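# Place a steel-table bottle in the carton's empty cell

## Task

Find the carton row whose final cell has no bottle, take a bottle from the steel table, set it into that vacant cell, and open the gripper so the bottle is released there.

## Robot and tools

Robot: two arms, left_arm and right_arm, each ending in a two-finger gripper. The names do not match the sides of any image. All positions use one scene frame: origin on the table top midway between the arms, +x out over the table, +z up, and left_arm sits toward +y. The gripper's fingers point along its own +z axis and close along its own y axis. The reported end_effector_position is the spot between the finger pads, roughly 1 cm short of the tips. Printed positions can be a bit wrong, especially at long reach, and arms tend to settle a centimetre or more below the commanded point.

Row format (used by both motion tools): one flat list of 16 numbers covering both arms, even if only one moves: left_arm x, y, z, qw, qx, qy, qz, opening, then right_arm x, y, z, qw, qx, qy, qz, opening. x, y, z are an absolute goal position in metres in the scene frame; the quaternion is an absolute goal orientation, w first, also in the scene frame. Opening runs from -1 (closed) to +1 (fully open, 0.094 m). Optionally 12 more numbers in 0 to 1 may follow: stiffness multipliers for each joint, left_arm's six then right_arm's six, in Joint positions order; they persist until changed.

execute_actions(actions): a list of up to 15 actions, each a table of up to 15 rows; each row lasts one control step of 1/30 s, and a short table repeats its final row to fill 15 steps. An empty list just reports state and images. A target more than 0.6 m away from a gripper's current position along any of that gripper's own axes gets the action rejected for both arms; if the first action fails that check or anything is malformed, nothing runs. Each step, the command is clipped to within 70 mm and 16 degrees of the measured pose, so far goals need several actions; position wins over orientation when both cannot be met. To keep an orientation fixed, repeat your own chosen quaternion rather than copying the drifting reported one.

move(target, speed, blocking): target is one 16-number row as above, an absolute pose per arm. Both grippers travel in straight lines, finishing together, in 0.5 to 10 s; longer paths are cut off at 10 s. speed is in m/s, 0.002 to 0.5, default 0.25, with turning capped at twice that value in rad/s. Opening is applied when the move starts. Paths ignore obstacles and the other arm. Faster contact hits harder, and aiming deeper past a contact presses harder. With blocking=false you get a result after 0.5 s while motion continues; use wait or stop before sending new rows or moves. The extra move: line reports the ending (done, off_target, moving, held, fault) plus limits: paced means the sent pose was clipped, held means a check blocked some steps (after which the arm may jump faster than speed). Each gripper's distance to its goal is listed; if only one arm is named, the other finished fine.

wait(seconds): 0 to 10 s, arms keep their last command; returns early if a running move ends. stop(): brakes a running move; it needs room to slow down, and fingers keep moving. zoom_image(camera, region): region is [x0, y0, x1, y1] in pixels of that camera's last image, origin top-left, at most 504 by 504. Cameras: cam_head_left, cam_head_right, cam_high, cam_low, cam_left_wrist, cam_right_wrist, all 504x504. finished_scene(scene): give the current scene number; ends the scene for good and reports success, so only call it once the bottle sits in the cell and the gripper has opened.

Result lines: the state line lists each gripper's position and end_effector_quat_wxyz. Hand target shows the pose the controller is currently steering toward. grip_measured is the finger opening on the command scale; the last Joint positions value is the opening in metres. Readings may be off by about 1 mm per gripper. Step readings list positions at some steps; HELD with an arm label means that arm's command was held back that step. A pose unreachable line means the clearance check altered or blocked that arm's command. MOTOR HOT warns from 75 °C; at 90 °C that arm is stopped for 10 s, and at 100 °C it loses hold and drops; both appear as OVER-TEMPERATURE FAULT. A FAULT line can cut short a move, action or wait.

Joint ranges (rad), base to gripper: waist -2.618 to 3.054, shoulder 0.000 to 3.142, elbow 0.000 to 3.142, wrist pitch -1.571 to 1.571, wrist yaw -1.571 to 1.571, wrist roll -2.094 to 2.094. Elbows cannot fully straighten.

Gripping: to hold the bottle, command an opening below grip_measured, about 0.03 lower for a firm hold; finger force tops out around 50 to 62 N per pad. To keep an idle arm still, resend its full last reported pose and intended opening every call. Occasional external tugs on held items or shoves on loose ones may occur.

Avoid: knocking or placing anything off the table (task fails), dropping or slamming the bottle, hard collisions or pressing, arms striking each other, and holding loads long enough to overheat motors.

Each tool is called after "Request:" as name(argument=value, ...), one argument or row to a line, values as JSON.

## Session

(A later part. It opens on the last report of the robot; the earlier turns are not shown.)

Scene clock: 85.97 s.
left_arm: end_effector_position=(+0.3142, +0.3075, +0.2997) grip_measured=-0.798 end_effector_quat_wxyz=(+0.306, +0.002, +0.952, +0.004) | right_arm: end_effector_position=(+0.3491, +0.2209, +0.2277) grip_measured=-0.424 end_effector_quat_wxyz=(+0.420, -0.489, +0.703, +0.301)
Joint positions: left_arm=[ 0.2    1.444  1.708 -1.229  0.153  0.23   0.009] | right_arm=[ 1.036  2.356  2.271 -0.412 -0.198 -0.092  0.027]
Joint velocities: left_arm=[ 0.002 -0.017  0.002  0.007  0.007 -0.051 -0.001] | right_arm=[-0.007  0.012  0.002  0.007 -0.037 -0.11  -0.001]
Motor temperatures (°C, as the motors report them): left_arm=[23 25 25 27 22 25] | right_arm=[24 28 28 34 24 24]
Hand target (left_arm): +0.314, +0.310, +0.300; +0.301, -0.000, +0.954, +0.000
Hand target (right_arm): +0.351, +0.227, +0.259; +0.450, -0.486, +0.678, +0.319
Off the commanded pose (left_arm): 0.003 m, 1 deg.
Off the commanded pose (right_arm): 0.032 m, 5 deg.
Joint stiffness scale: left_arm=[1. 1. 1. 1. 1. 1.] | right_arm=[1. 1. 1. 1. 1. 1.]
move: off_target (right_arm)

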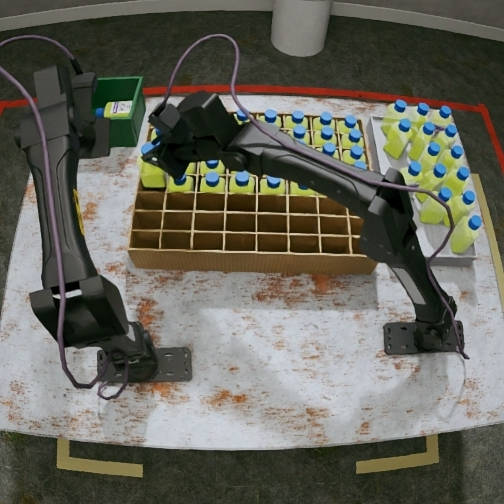

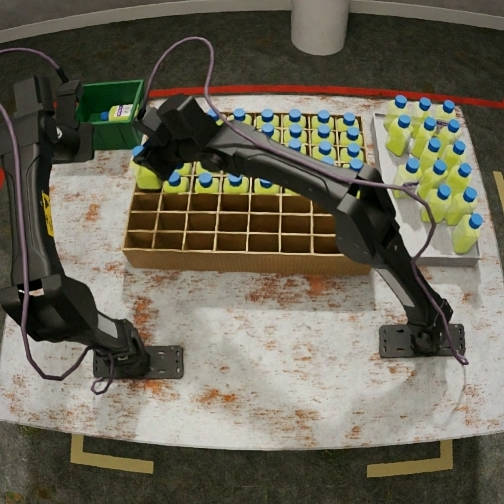

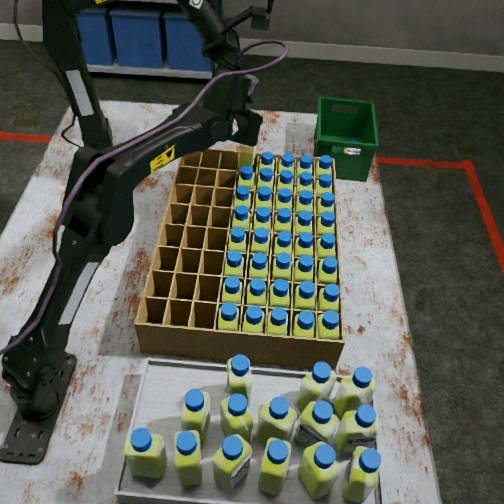

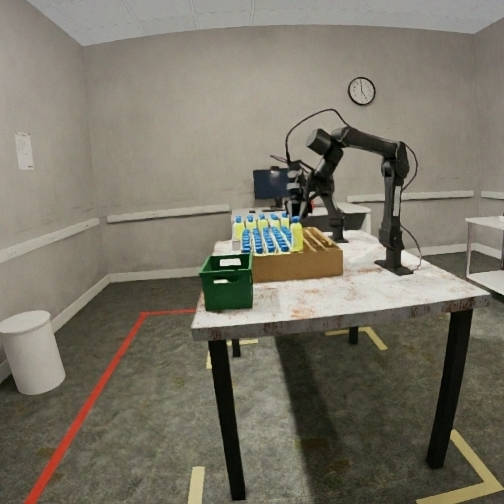

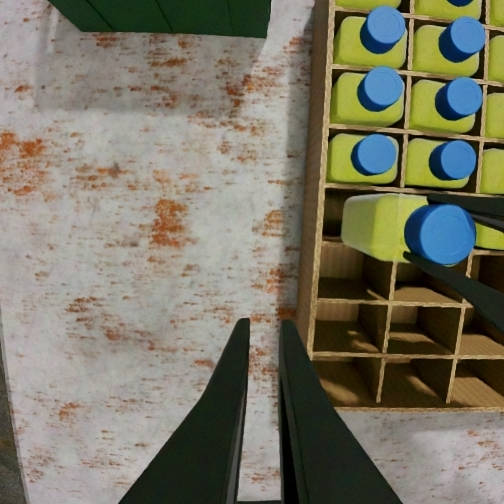

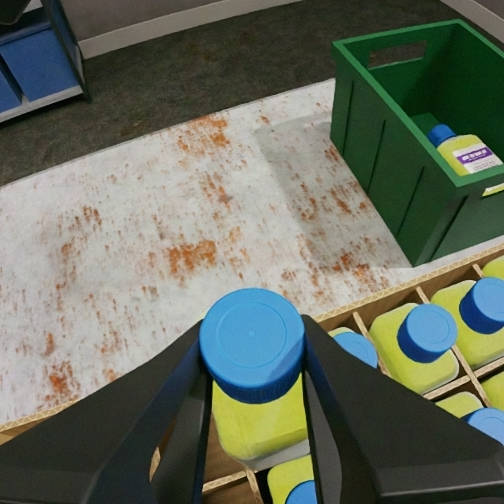

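Request:
move(
  target=[0.314,0.31,0.3,0.3007,0,0.9537,0,-0.8,0.3545,0.2345,0.248,0.4451,-0.4931,0.6725,0.3263,-0.47],
  speed=0.05,
)

Request:
zoom_image(
  camera="cam_left_wrist",
  region=[305, 170, 425, 270],
)

Request:
zoom_image(
  camera="cam_head_right",
  region=[115, 140, 205, 220],
)

Request:
zoom_image(
  camera="cam_low",
  region=[240, 190, 350, 280],
)

Scene clock: 101.83 s.
left_arm: end_effector_position=(+0.3141, +0.3074, +0.2997) grip_measured=-0.798 end_effector_quat_wxyz=(+0.306, +0.002, +0.952, +0.004) | right_arm: end_effector_position=(+0.3461, +0.2256, +0.2176) grip_measured=-0.424 end_effector_quat_wxyz=(+0.411, -0.499, +0.698, +0.308)
Joint positions: left_arm=[ 0.2    1.444  1.708 -1.229  0.153  0.23   0.009] | right_arm=[ 1.036  2.376  2.271 -0.401 -0.227 -0.102  0.027]
Joint velocities: left_arm=[-0.017 -0.002  0.002  0.037  0.022 -0.051 -0.001] | right_arm=[ 0.007 -0.017 -0.002 -0.037  0.051  0.007 -0.   ]
Motor temperatures (°C, as the motors report them): left_arm=[23 25 25 27 22 25] | right_arm=[24 32 28 35 24 24]
Hand target (left_arm): +0.314, +0.310, +0.300; +0.301, -0.000, +0.954, +0.000
Hand target (right_arm): +0.353, +0.231, +0.248; +0.445, -0.494, +0.672, +0.326
Off the commanded pose (left_arm): 0.003 m, 1 deg.
Off the commanded pose (right_arm): 0.033 m, 5 deg.
Joint stiffness scale: left_arm=[1. 1. 1. 1. 1. 1.] | right_arm=[1. 1. 1. 1. 1. 1.]
move: off_target (right_arm)

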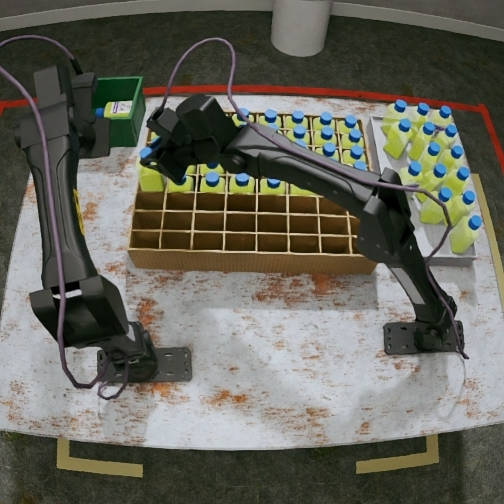

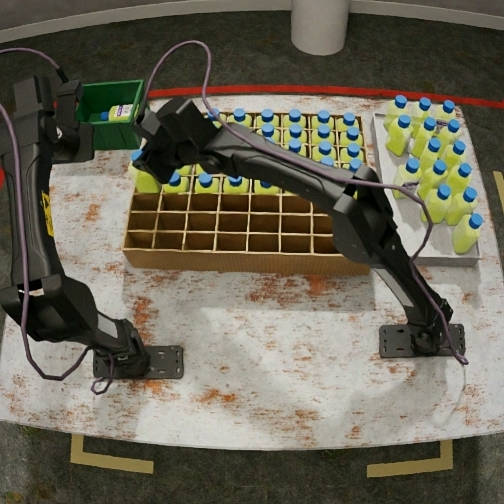

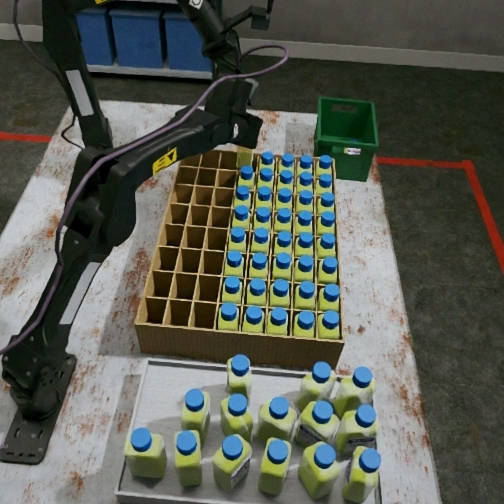

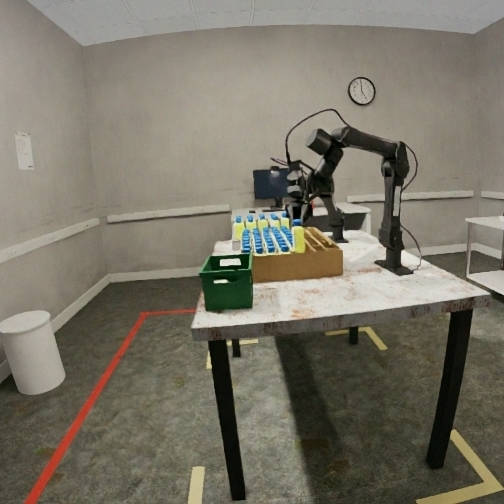

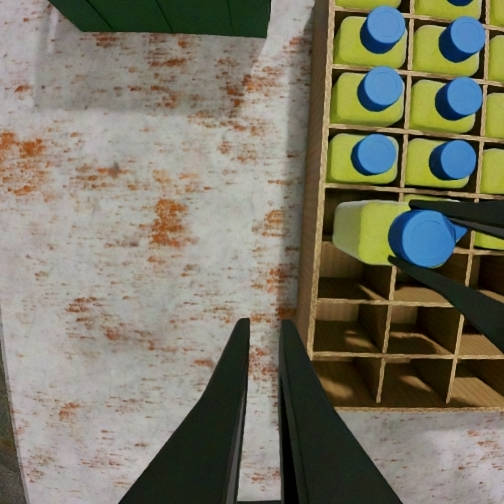

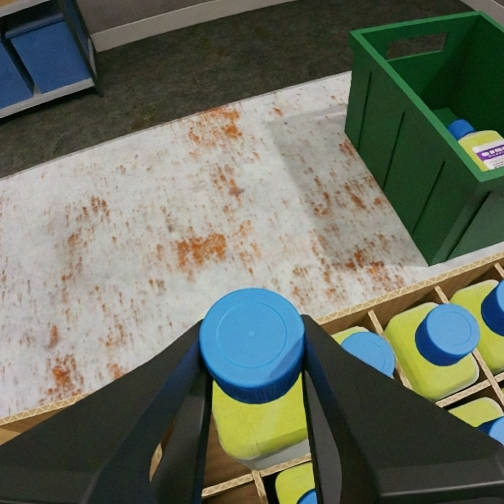

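Region (305, 170, 425, 270) of cam_left_wrist's 504x504 image, scaled by 4.200, with more detail than that image has.

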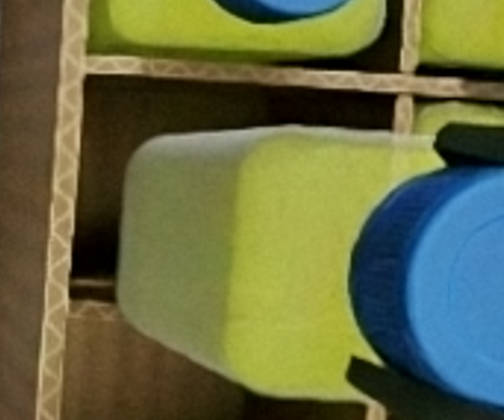

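Region (115, 140, 205, 220) of cam_head_right's 504x504 image, scaled by 5.600, with more detail than that image has.

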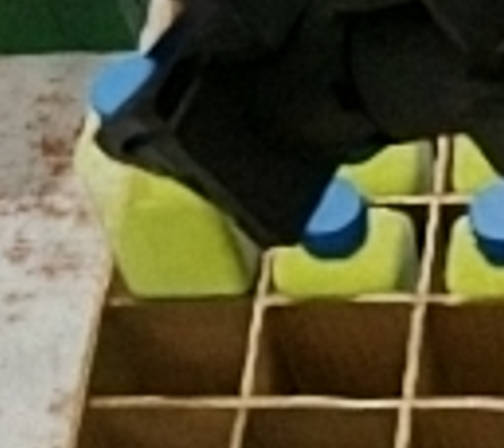

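Region (240, 190, 350, 280) of cam_low's 504x504 image, scaled by 4.582, with more detail than that image has; it fills the top 412 rows of this view, and the rest is white.

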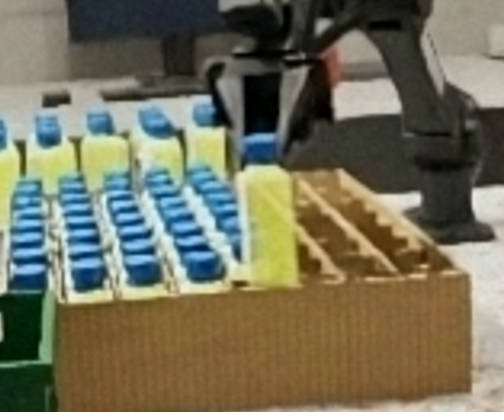

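Request:
move(
  target=[0.314,0.31,0.3,0.3007,0,0.9537,0,-0.8,0.364,0.237,0.252,0.4451,-0.4931,0.6725,0.3263,-0.47],
  speed=0.04,
)

Request:
zoom_image(
  camera="cam_left_wrist",
  region=[305, 170, 425, 270],
)

Request:
zoom_image(
  camera="cam_head_right",
  region=[115, 140, 205, 220],
)

Request:
zoom_image(
  camera="cam_low",
  region=[240, 190, 350, 280],
)

Scene clock: 104.93 s.
left_arm: end_effector_position=(+0.3141, +0.3074, +0.2997) grip_measured=-0.798 end_effector_quat_wxyz=(+0.306, +0.002, +0.952, +0.004) | right_arm: end_effector_position=(+0.3599, +0.2340, +0.2307) grip_measured=-0.424 end_effector_quat_wxyz=(+0.428, -0.495, +0.688, +0.315)
Joint positions: left_arm=[ 0.2    1.444  1.708 -1.229  0.153  0.23   0.009] | right_arm=[ 1.023  2.451  2.424 -0.438 -0.238 -0.107  0.027]
Joint velocities: left_arm=[-0.017  0.002 -0.012 -0.022 -0.007 -0.051 -0.   ] | right_arm=[ 0.002  0.027  0.012 -0.066 -0.037 -0.037 -0.001]
Motor temperatures (°C, as the motors report them): left_arm=[23 25 25 28 22 25] | right_arm=[24 33 28 36 24 24]
Hand target (left_arm): +0.314, +0.310, +0.300; +0.301, -0.000, +0.954, +0.000
Hand target (right_arm): +0.363, +0.235, +0.252; +0.446, -0.494, +0.672, +0.326
Off the commanded pose (left_arm): 0.003 m, 1 deg.
Off the commanded pose (right_arm): 0.022 m, 3 deg.
Joint stiffness scale: left_arm=[1. 1. 1. 1. 1. 1.] | right_arm=[1. 1. 1. 1. 1. 1.]
move: off_target (right_arm)

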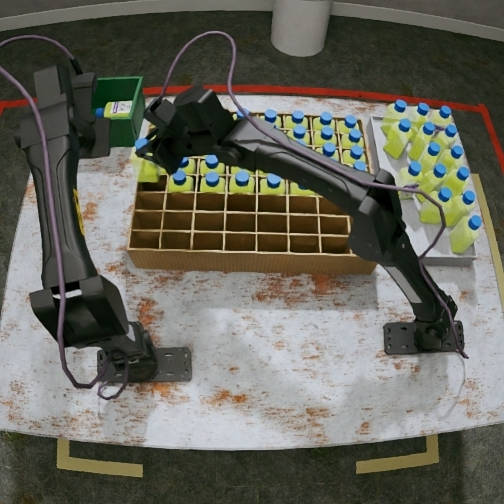

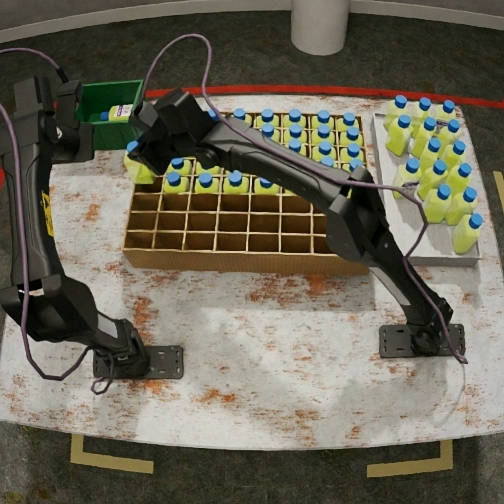

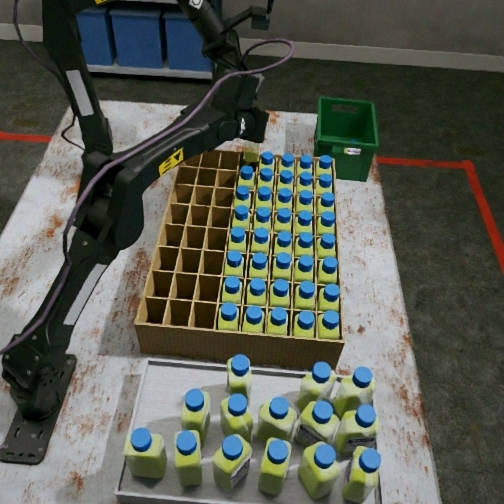

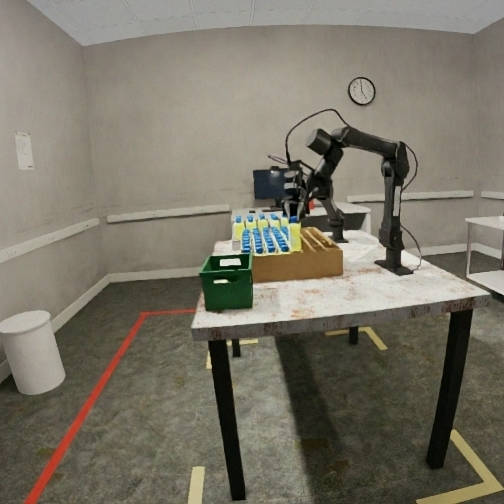

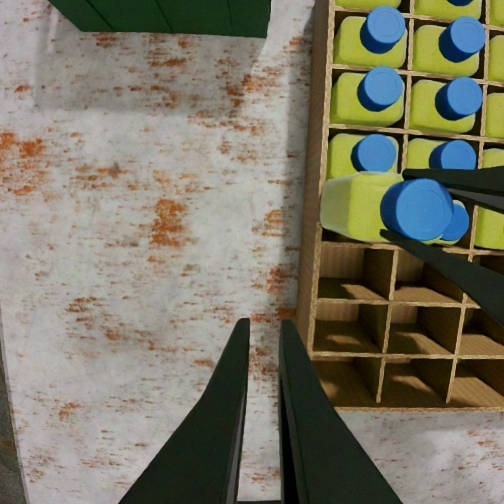

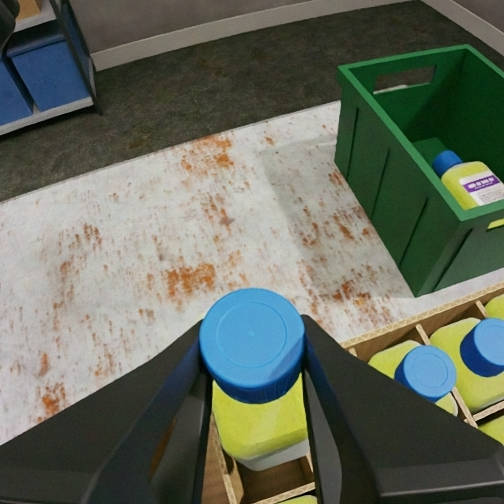

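Region (305, 170, 425, 270) of cam_left_wrist's 504x504 image, scaled by 4.200, with more detail than that image has.

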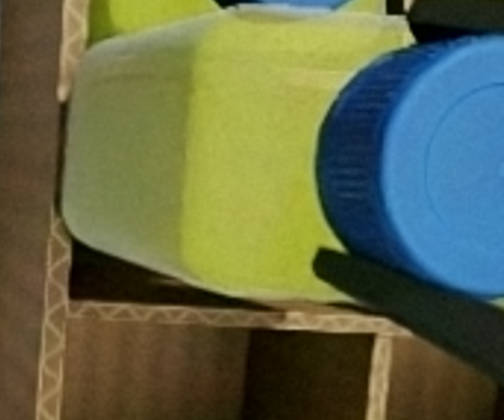

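Region (115, 140, 205, 220) of cam_head_right's 504x504 image, scaled by 5.600, with more detail than that image has.

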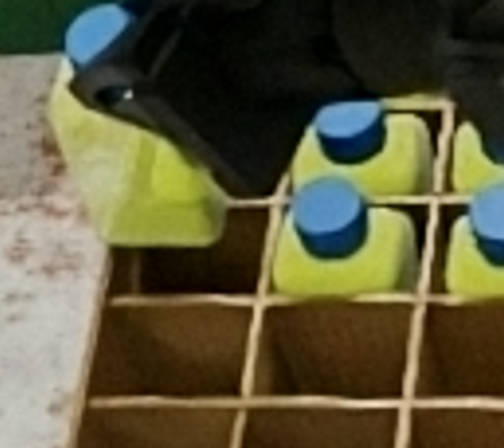

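Region (240, 190, 350, 280) of cam_low's 504x504 image, scaled by 4.582, with more detail than that image has; it fills the top 412 rows of this view, and the rest is white.

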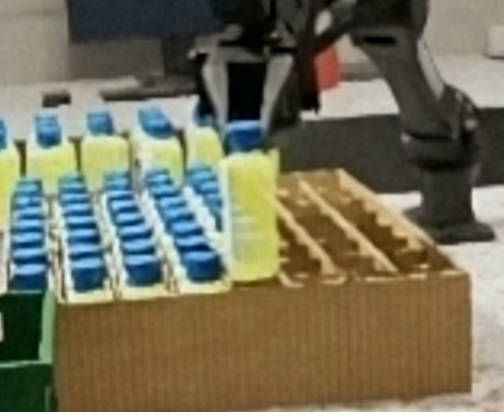

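Request:
move(
  target=[0.314,0.31,0.3,0.3007,0,0.9537,0,-0.8,0.354,0.223,0.246,0.4451,-0.4931,0.6725,0.3263,-0.47],
  speed=0.04,
)

Request:
zoom_image(
  camera="cam_left_wrist",
  region=[305, 170, 425, 270],
)

Request:
zoom_image(
  camera="cam_head_right",
  region=[115, 140, 205, 220],
)

Request:
zoom_image(
  camera="cam_low",
  region=[240, 190, 350, 280],
)

Scene clock: 109.87 s.
left_arm: end_effector_position=(+0.3141, +0.3074, +0.2997) grip_measured=-0.798 end_effector_quat_wxyz=(+0.306, +0.002, +0.952, +0.004) | right_arm: end_effector_position=(+0.3519, +0.2242, +0.2121) grip_measured=-0.424 end_effector_quat_wxyz=(+0.415, -0.499, +0.694, +0.313)
Joint positions: left_arm=[ 0.2    1.444  1.708 -1.229  0.153  0.23   0.009] | right_arm=[ 1.023  2.375  2.236 -0.356 -0.246 -0.107  0.027]
Joint velocities: left_arm=[ 0.022 -0.017  0.012 -0.066  0.007  0.007 -0.001] | right_arm=[ 0.007  0.002 -0.056 -0.022 -0.007 -0.022 -0.   ]
Motor temperatures (°C, as the motors report them): left_arm=[23 25 25 28 22 25] | right_arm=[24 34 28 36 24 24]
Hand target (left_arm): +0.314, +0.310, +0.300; +0.301, -0.000, +0.954, +0.000
Hand target (right_arm): +0.353, +0.222, +0.246; +0.445, -0.494, +0.673, +0.326
Off the commanded pose (left_arm): 0.003 m, 1 deg.
Off the commanded pose (right_arm): 0.034 m, 5 deg.
Joint stiffness scale: left_arm=[1. 1. 1. 1. 1. 1.] | right_arm=[1. 1. 1. 1. 1. 1.]
move: off_target (right_arm)

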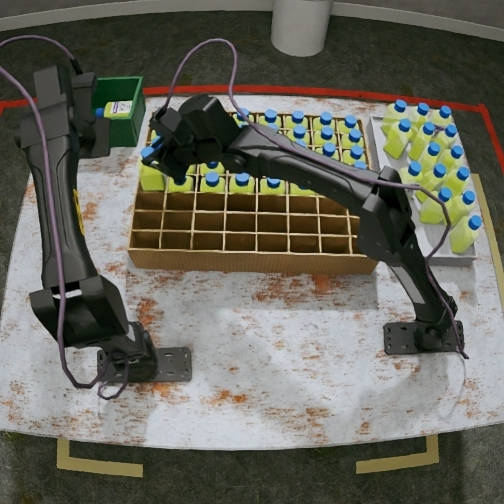

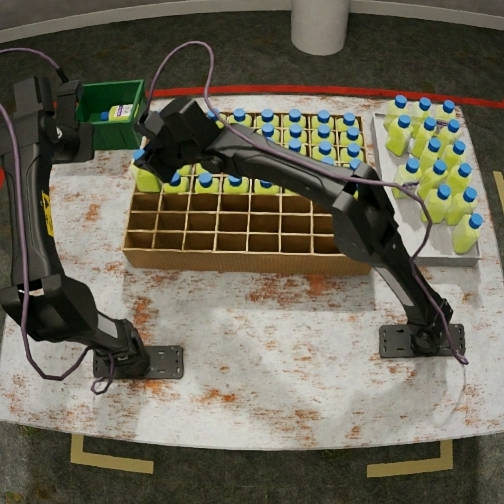

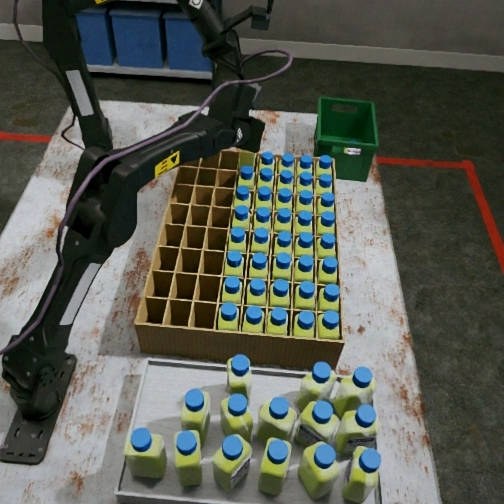

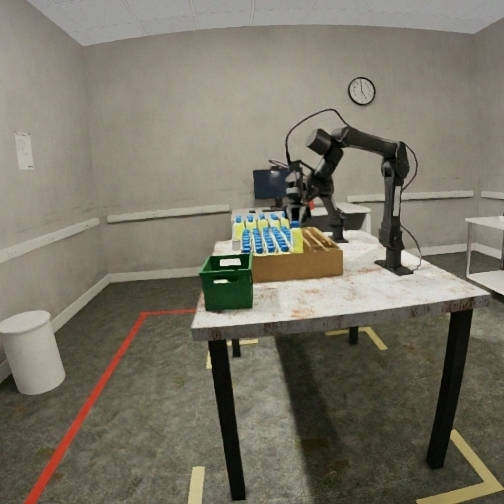

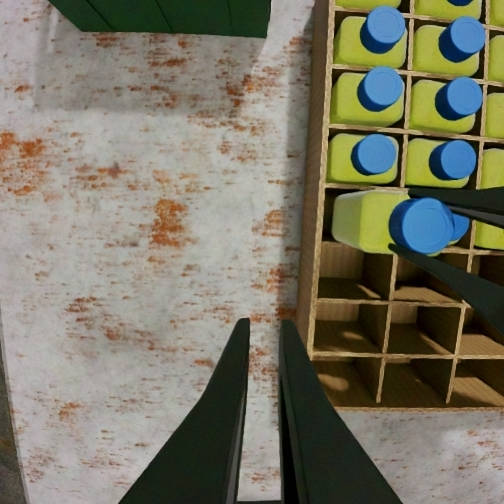

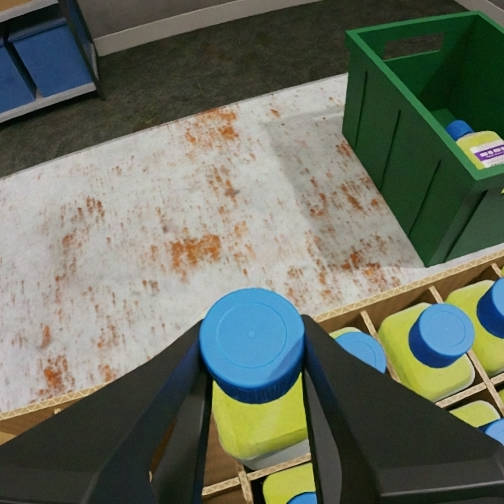

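Region (305, 170, 425, 270) of cam_left_wrist's 504x504 image, scaled by 4.200, with more detail than that image has.

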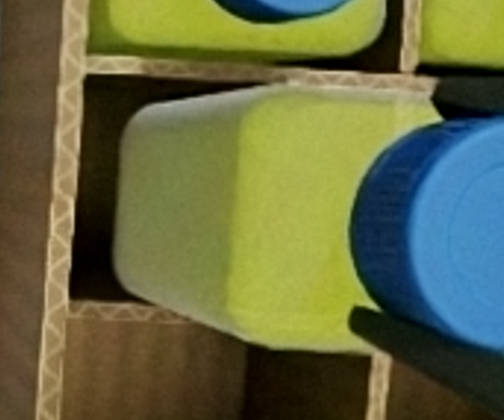

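Region (115, 140, 205, 220) of cam_head_right's 504x504 image, scaled by 5.600, with more detail than that image has.

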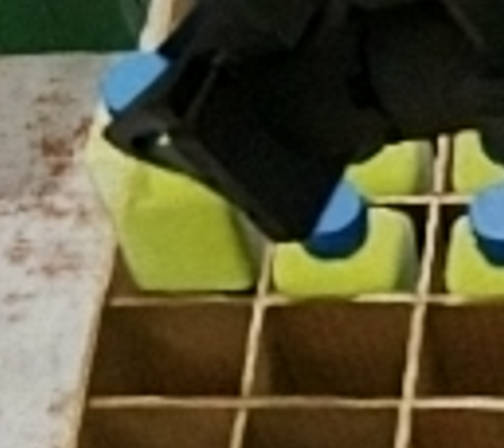

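Region (240, 190, 350, 280) of cam_low's 504x504 image, scaled by 4.582, with more detail than that image has; it fills the top 412 rows of this view, and the rest is white.

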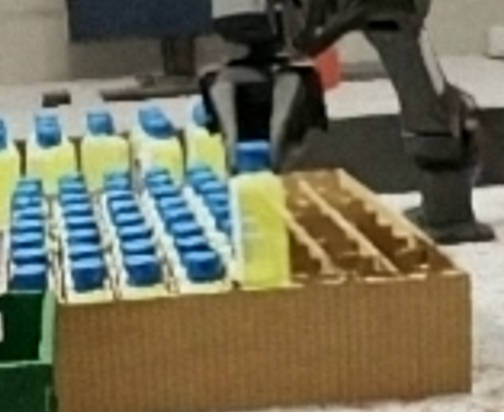

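Request:
execute_actions(
  actions=[],
)

Scene clock: 111.13 s.
left_arm: end_effector_position=(+0.3141, +0.3074, +0.2997) grip_measured=-0.798 end_effector_quat_wxyz=(+0.306, +0.002, +0.952, +0.004) | right_arm: end_effector_position=(+0.3519, +0.2241, +0.2114) grip_measured=-0.424 end_effector_quat_wxyz=(+0.414, -0.499, +0.694, +0.313)
Joint positions: left_arm=[ 0.2    1.444  1.708 -1.229  0.153  0.23   0.009] | right_arm=[ 1.023  2.375  2.234 -0.355 -0.246 -0.107  0.027]
Joint velocities: left_arm=[-0.022 -0.012 -0.007 -0.066 -0.007 -0.022 -0.001] | right_arm=[-0.007 -0.002 -0.012  0.007  0.022  0.007  0.   ]
Motor temperatures (°C, as the motors report them): left_arm=[23 25 25 28 22 25] | right_arm=[24 34 28 36 24 24]
Hand target (left_arm): +0.314, +0.310, +0.300; +0.301, -0.000, +0.954, +0.000
Hand target (right_arm): +0.353, +0.222, +0.246; +0.445, -0.494, +0.673, +0.326
Off the commanded pose (left_arm): 0.003 m, 1 deg.
Off the commanded pose (right_arm): 0.035 m, 5 deg.
Joint stiffness scale: left_arm=[1. 1. 1. 1. 1. 1.] | right_arm=[1. 1. 1. 1. 1. 1.]

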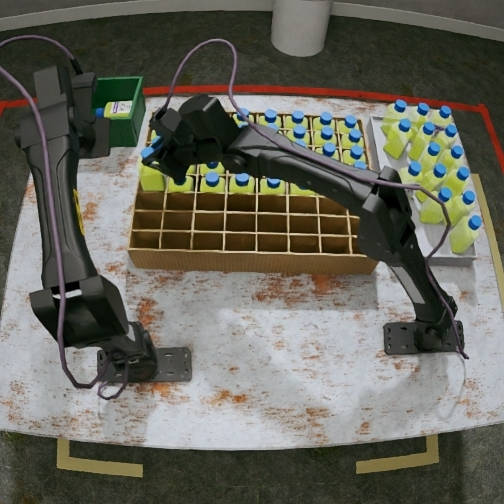

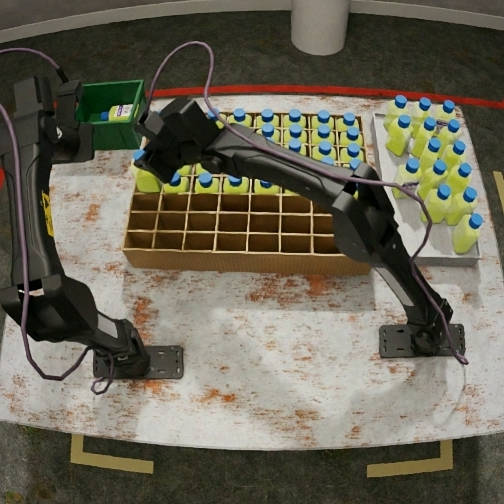

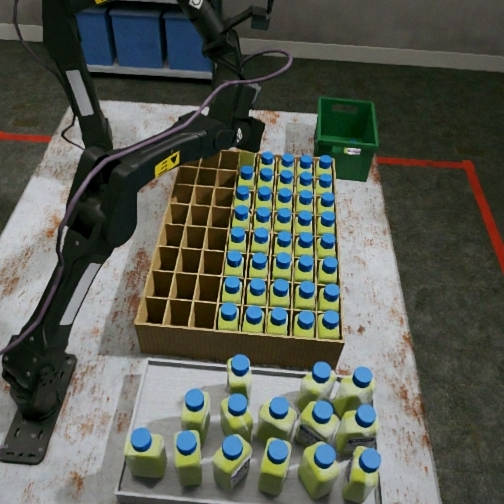

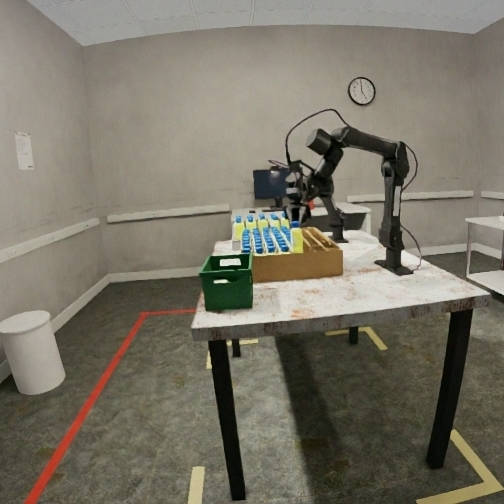

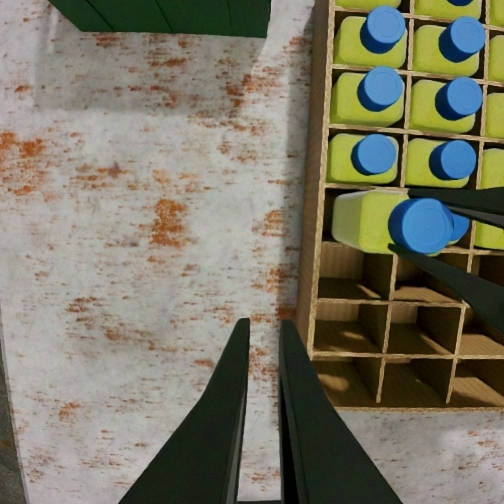

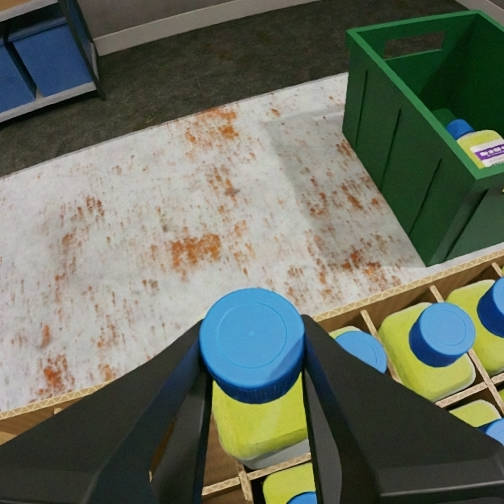

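Request:
zoom_image(
  camera="cam_left_wrist",
  region=[295, 160, 475, 290],
)

Region (295, 160, 475, 290) of cam_left_wrist's 504x504 image, scaled by 2.800, with more detail than that image has.

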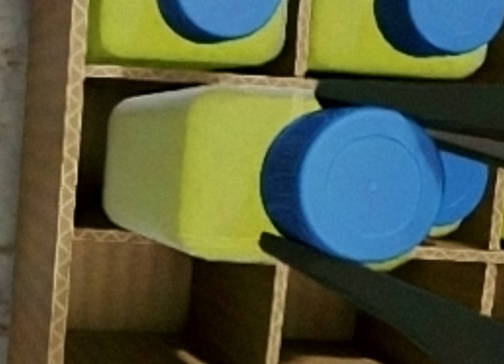

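Request:
move(
  target=[0.314,0.31,0.3, 0.3007,0,0.9537,0, -0.8, 0.354,0.228,0.236, 0.4451,-0.4931,0.6725,0.3263, -0.47],
  speed=0.04,
)

Scene clock: 113.33 s.
left_arm: end_effector_position=(+0.3141, +0.3074, +0.2997) grip_measured=-0.798 end_effector_quat_wxyz=(+0.306, +0.002, +0.952, +0.004) | right_arm: end_effector_position=(+0.3524, +0.2249, +0.2079) grip_measured=-0.424 end_effector_quat_wxyz=(+0.416, -0.499, +0.693, +0.314)
Joint positions: left_arm=[ 0.2    1.444  1.708 -1.229  0.153  0.23   0.009] | right_arm=[ 1.023  2.375  2.217 -0.333 -0.246 -0.107  0.027]
Joint velocities: left_arm=[-0.012  0.002  0.002  0.007 -0.022  0.007 -0.001] | right_arm=[-0.007 -0.007  0.002 -0.037 -0.037  0.037  0.001]
Motor temperatures (°C, as the motors report them): left_arm=[23 25 25 28 22 25] | right_arm=[24 35 28 36 24 24]
Hand target (left_arm): +0.314, +0.310, +0.300; +0.301, -0.000, +0.954, +0.000
Hand target (right_arm): +0.353, +0.226, +0.236; +0.445, -0.494, +0.673, +0.326
Off the commanded pose (left_arm): 0.003 m, 1 deg.
Off the commanded pose (right_arm): 0.028 m, 4 deg.
Joint stiffness scale: left_arm=[1. 1. 1. 1. 1. 1.] | right_arm=[1. 1. 1. 1. 1. 1.]
move: off_target (right_arm)

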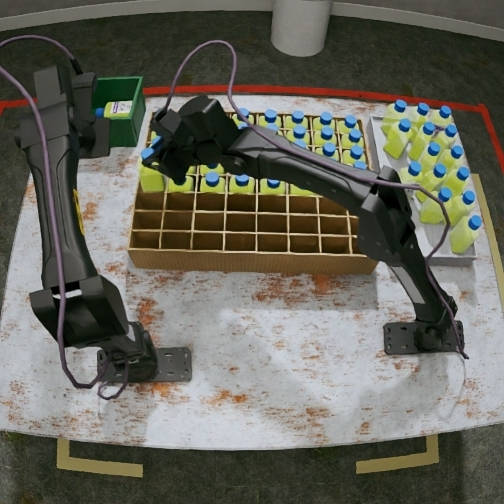

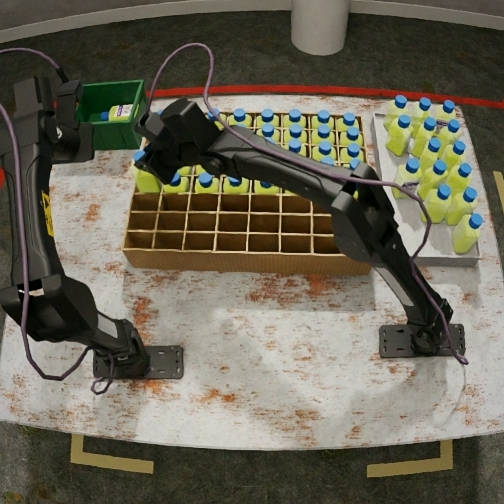

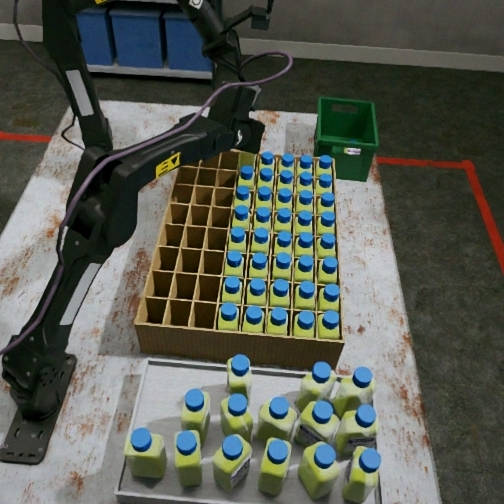

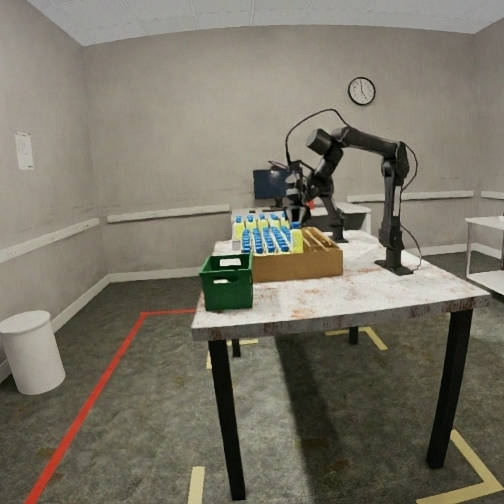

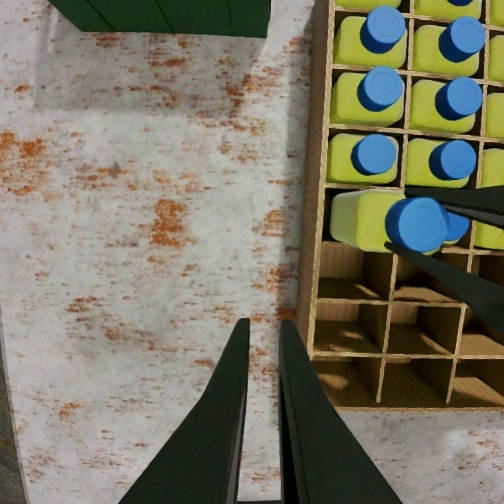

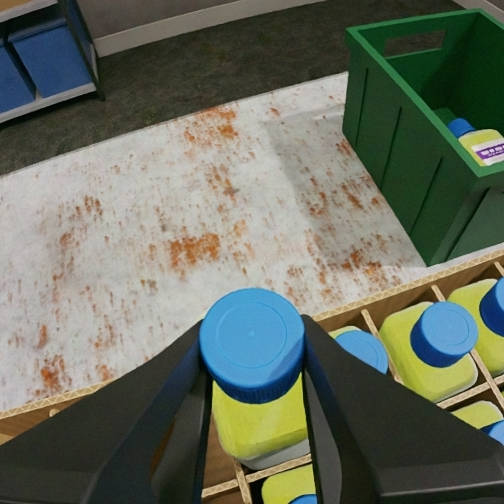

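Request:
move(
  target=[0.314,0.31,0.3, 0.3007,0,0.9537,0, -0.8, 0.354,0.229,0.215, 0.4451,-0.4931,0.6725,0.3263, -0.47],
  speed=0.04,
)

Request:
zoom_image(
  camera="cam_left_wrist",
  region=[295, 160, 475, 290],
)

Scene clock: 115.00 s.
left_arm: end_effector_position=(+0.3141, +0.3074, +0.2997) grip_measured=-0.798 end_effector_quat_wxyz=(+0.306, +0.002, +0.952, +0.004) | right_arm: end_effector_position=(+0.3528, +0.2255, +0.1866) grip_measured=-0.424 end_effector_quat_wxyz=(+0.416, -0.499, +0.693, +0.314)
Joint positions: left_arm=[ 0.2    1.444  1.708 -1.229  0.153  0.23   0.009] | right_arm=[ 1.023  2.375  2.133 -0.249 -0.246 -0.107  0.027]
Joint velocities: left_arm=[ 0.002  0.007 -0.012 -0.095 -0.066 -0.081  0.001] | right_arm=[ 0.007 -0.022  0.012  0.037 -0.022 -0.022  0.   ]
Motor temperatures (°C, as the motors report them): left_arm=[23 25 25 28 22 25] | right_arm=[24 35 28 36 24 24]
Hand target (left_arm): +0.314, +0.310, +0.300; +0.301, -0.000, +0.954, +0.000
Hand target (right_arm): +0.353, +0.228, +0.215; +0.445, -0.494, +0.673, +0.326
Off the commanded pose (left_arm): 0.003 m, 1 deg.
Off the commanded pose (right_arm): 0.029 m, 4 deg.
Joint stiffness scale: left_arm=[1. 1. 1. 1. 1. 1.] | right_arm=[1. 1. 1. 1. 1. 1.]
move: off_target (right_arm)

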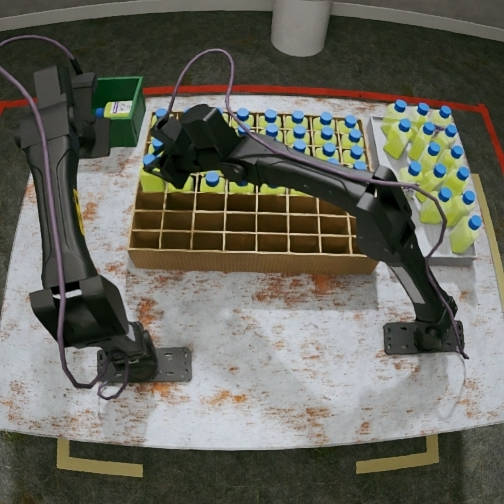

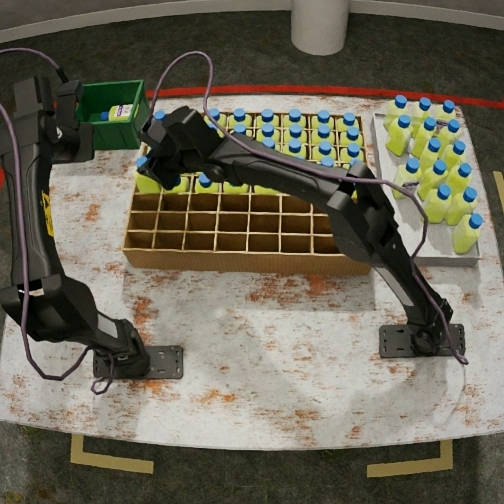

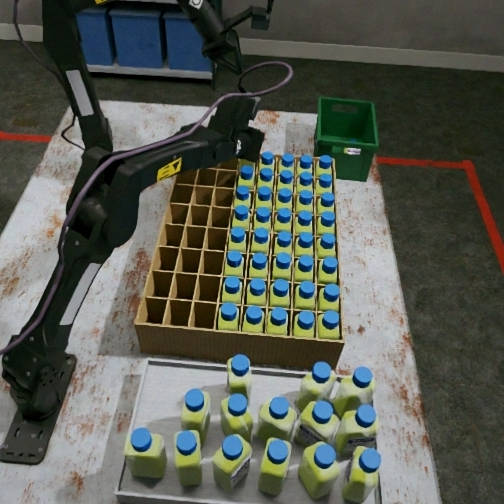

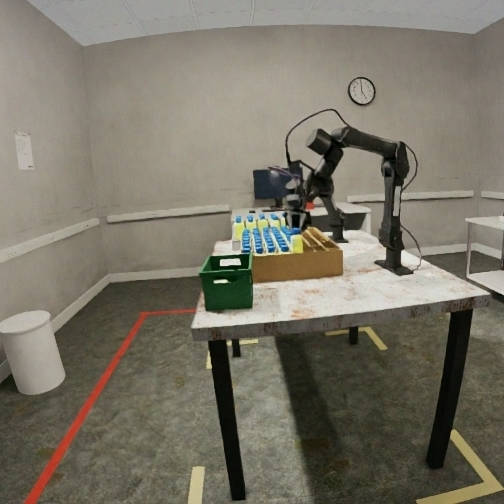

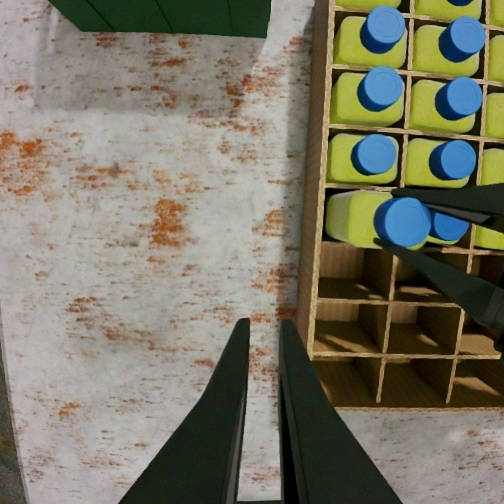

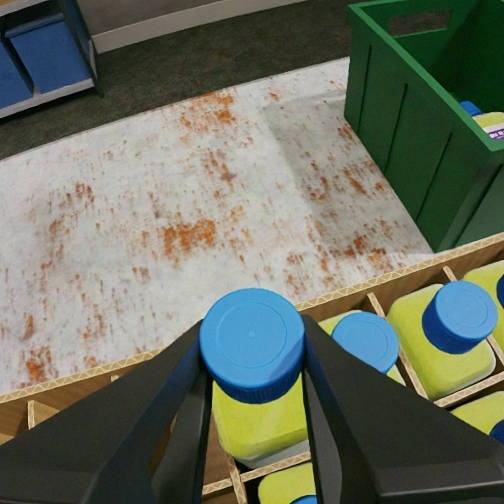

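Region (295, 160, 475, 290) of cam_left_wrist's 504x504 image, scaled by 2.800, with more detail than that image has.

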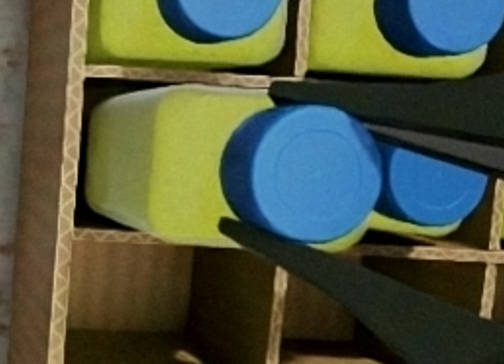

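Request:
move(
  target=[0.314,0.31,0.3, 0.3007,0,0.9537,0, -0.8, 0.354,0.229,0.185, 0.4451,-0.4931,0.6725,0.3263, -0.47],
  speed=0.05,
)

Request:
zoom_image(
  camera="cam_left_wrist",
  region=[295, 160, 475, 290],
)

Scene clock: 116.90 s.
left_arm: end_effector_position=(+0.3141, +0.3074, +0.2997) grip_measured=-0.798 end_effector_quat_wxyz=(+0.306, +0.002, +0.952, +0.004) | right_arm: end_effector_position=(+0.3529, +0.2257, +0.1633) grip_measured=-0.424 end_effector_quat_wxyz=(+0.421, -0.497, +0.689, +0.316)
Joint positions: left_arm=[ 0.2    1.444  1.708 -1.229  0.153  0.23   0.009] | right_arm=[ 1.023  2.375  2.028 -0.131 -0.246 -0.107  0.027]
Joint velocities: left_arm=[ 0.002 -0.012 -0.007  0.051  0.037 -0.066  0.   ] | right_arm=[ 0.002 -0.007  0.017  0.007 -0.007  0.022 -0.001]
Motor temperatures (°C, as the motors report them): left_arm=[23 25 25 28 22 25] | right_arm=[24 35 28 36 24 24]
Hand target (left_arm): +0.314, +0.310, +0.300; +0.301, -0.000, +0.954, +0.000
Hand target (right_arm): +0.354, +0.228, +0.185; +0.445, -0.494, +0.672, +0.326
Off the commanded pose (left_arm): 0.003 m, 1 deg.
Off the commanded pose (right_arm): 0.022 m, 4 deg.
Joint stiffness scale: left_arm=[1. 1. 1. 1. 1. 1.] | right_arm=[1. 1. 1. 1. 1. 1.]
move: off_target (right_arm)

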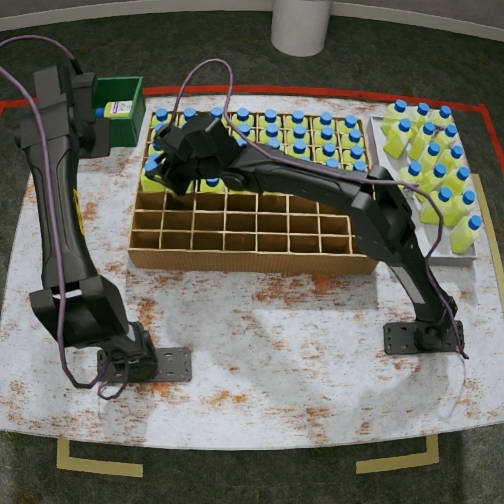

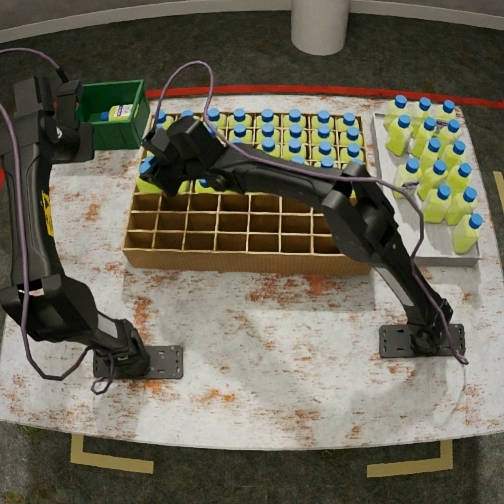

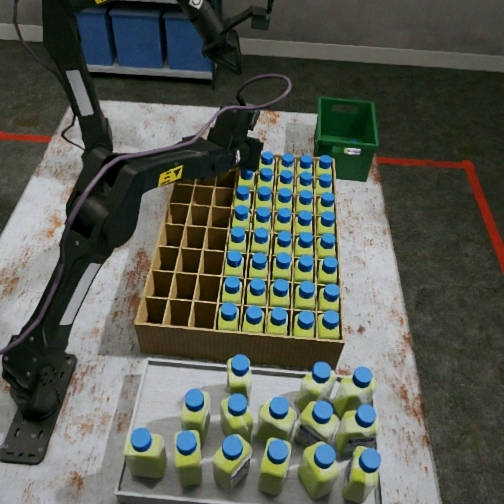

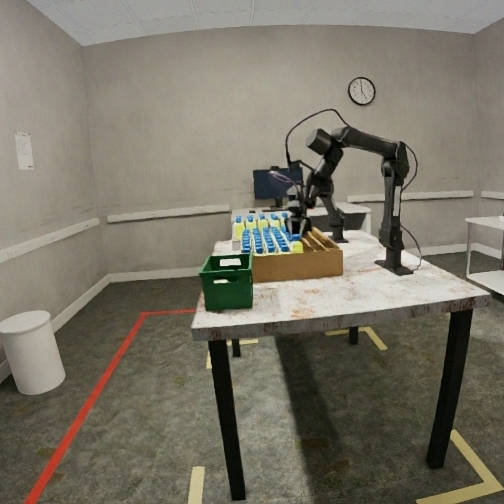

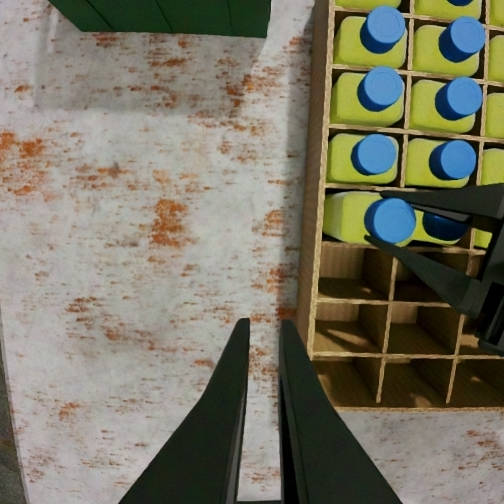

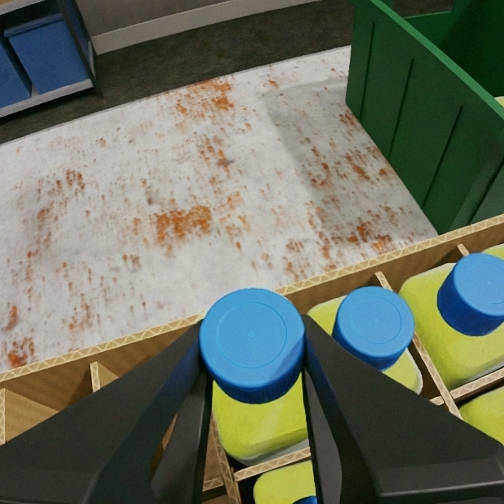

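Region (295, 160, 475, 290) of cam_left_wrist's 504x504 image, scaled by 2.800, with more detail than that image has.

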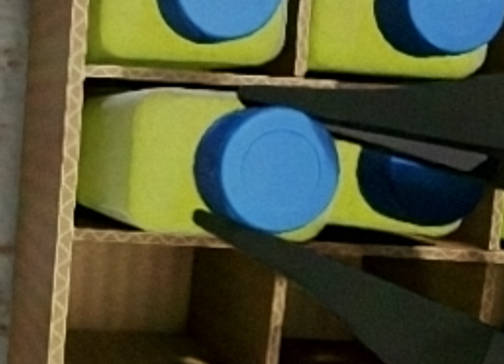

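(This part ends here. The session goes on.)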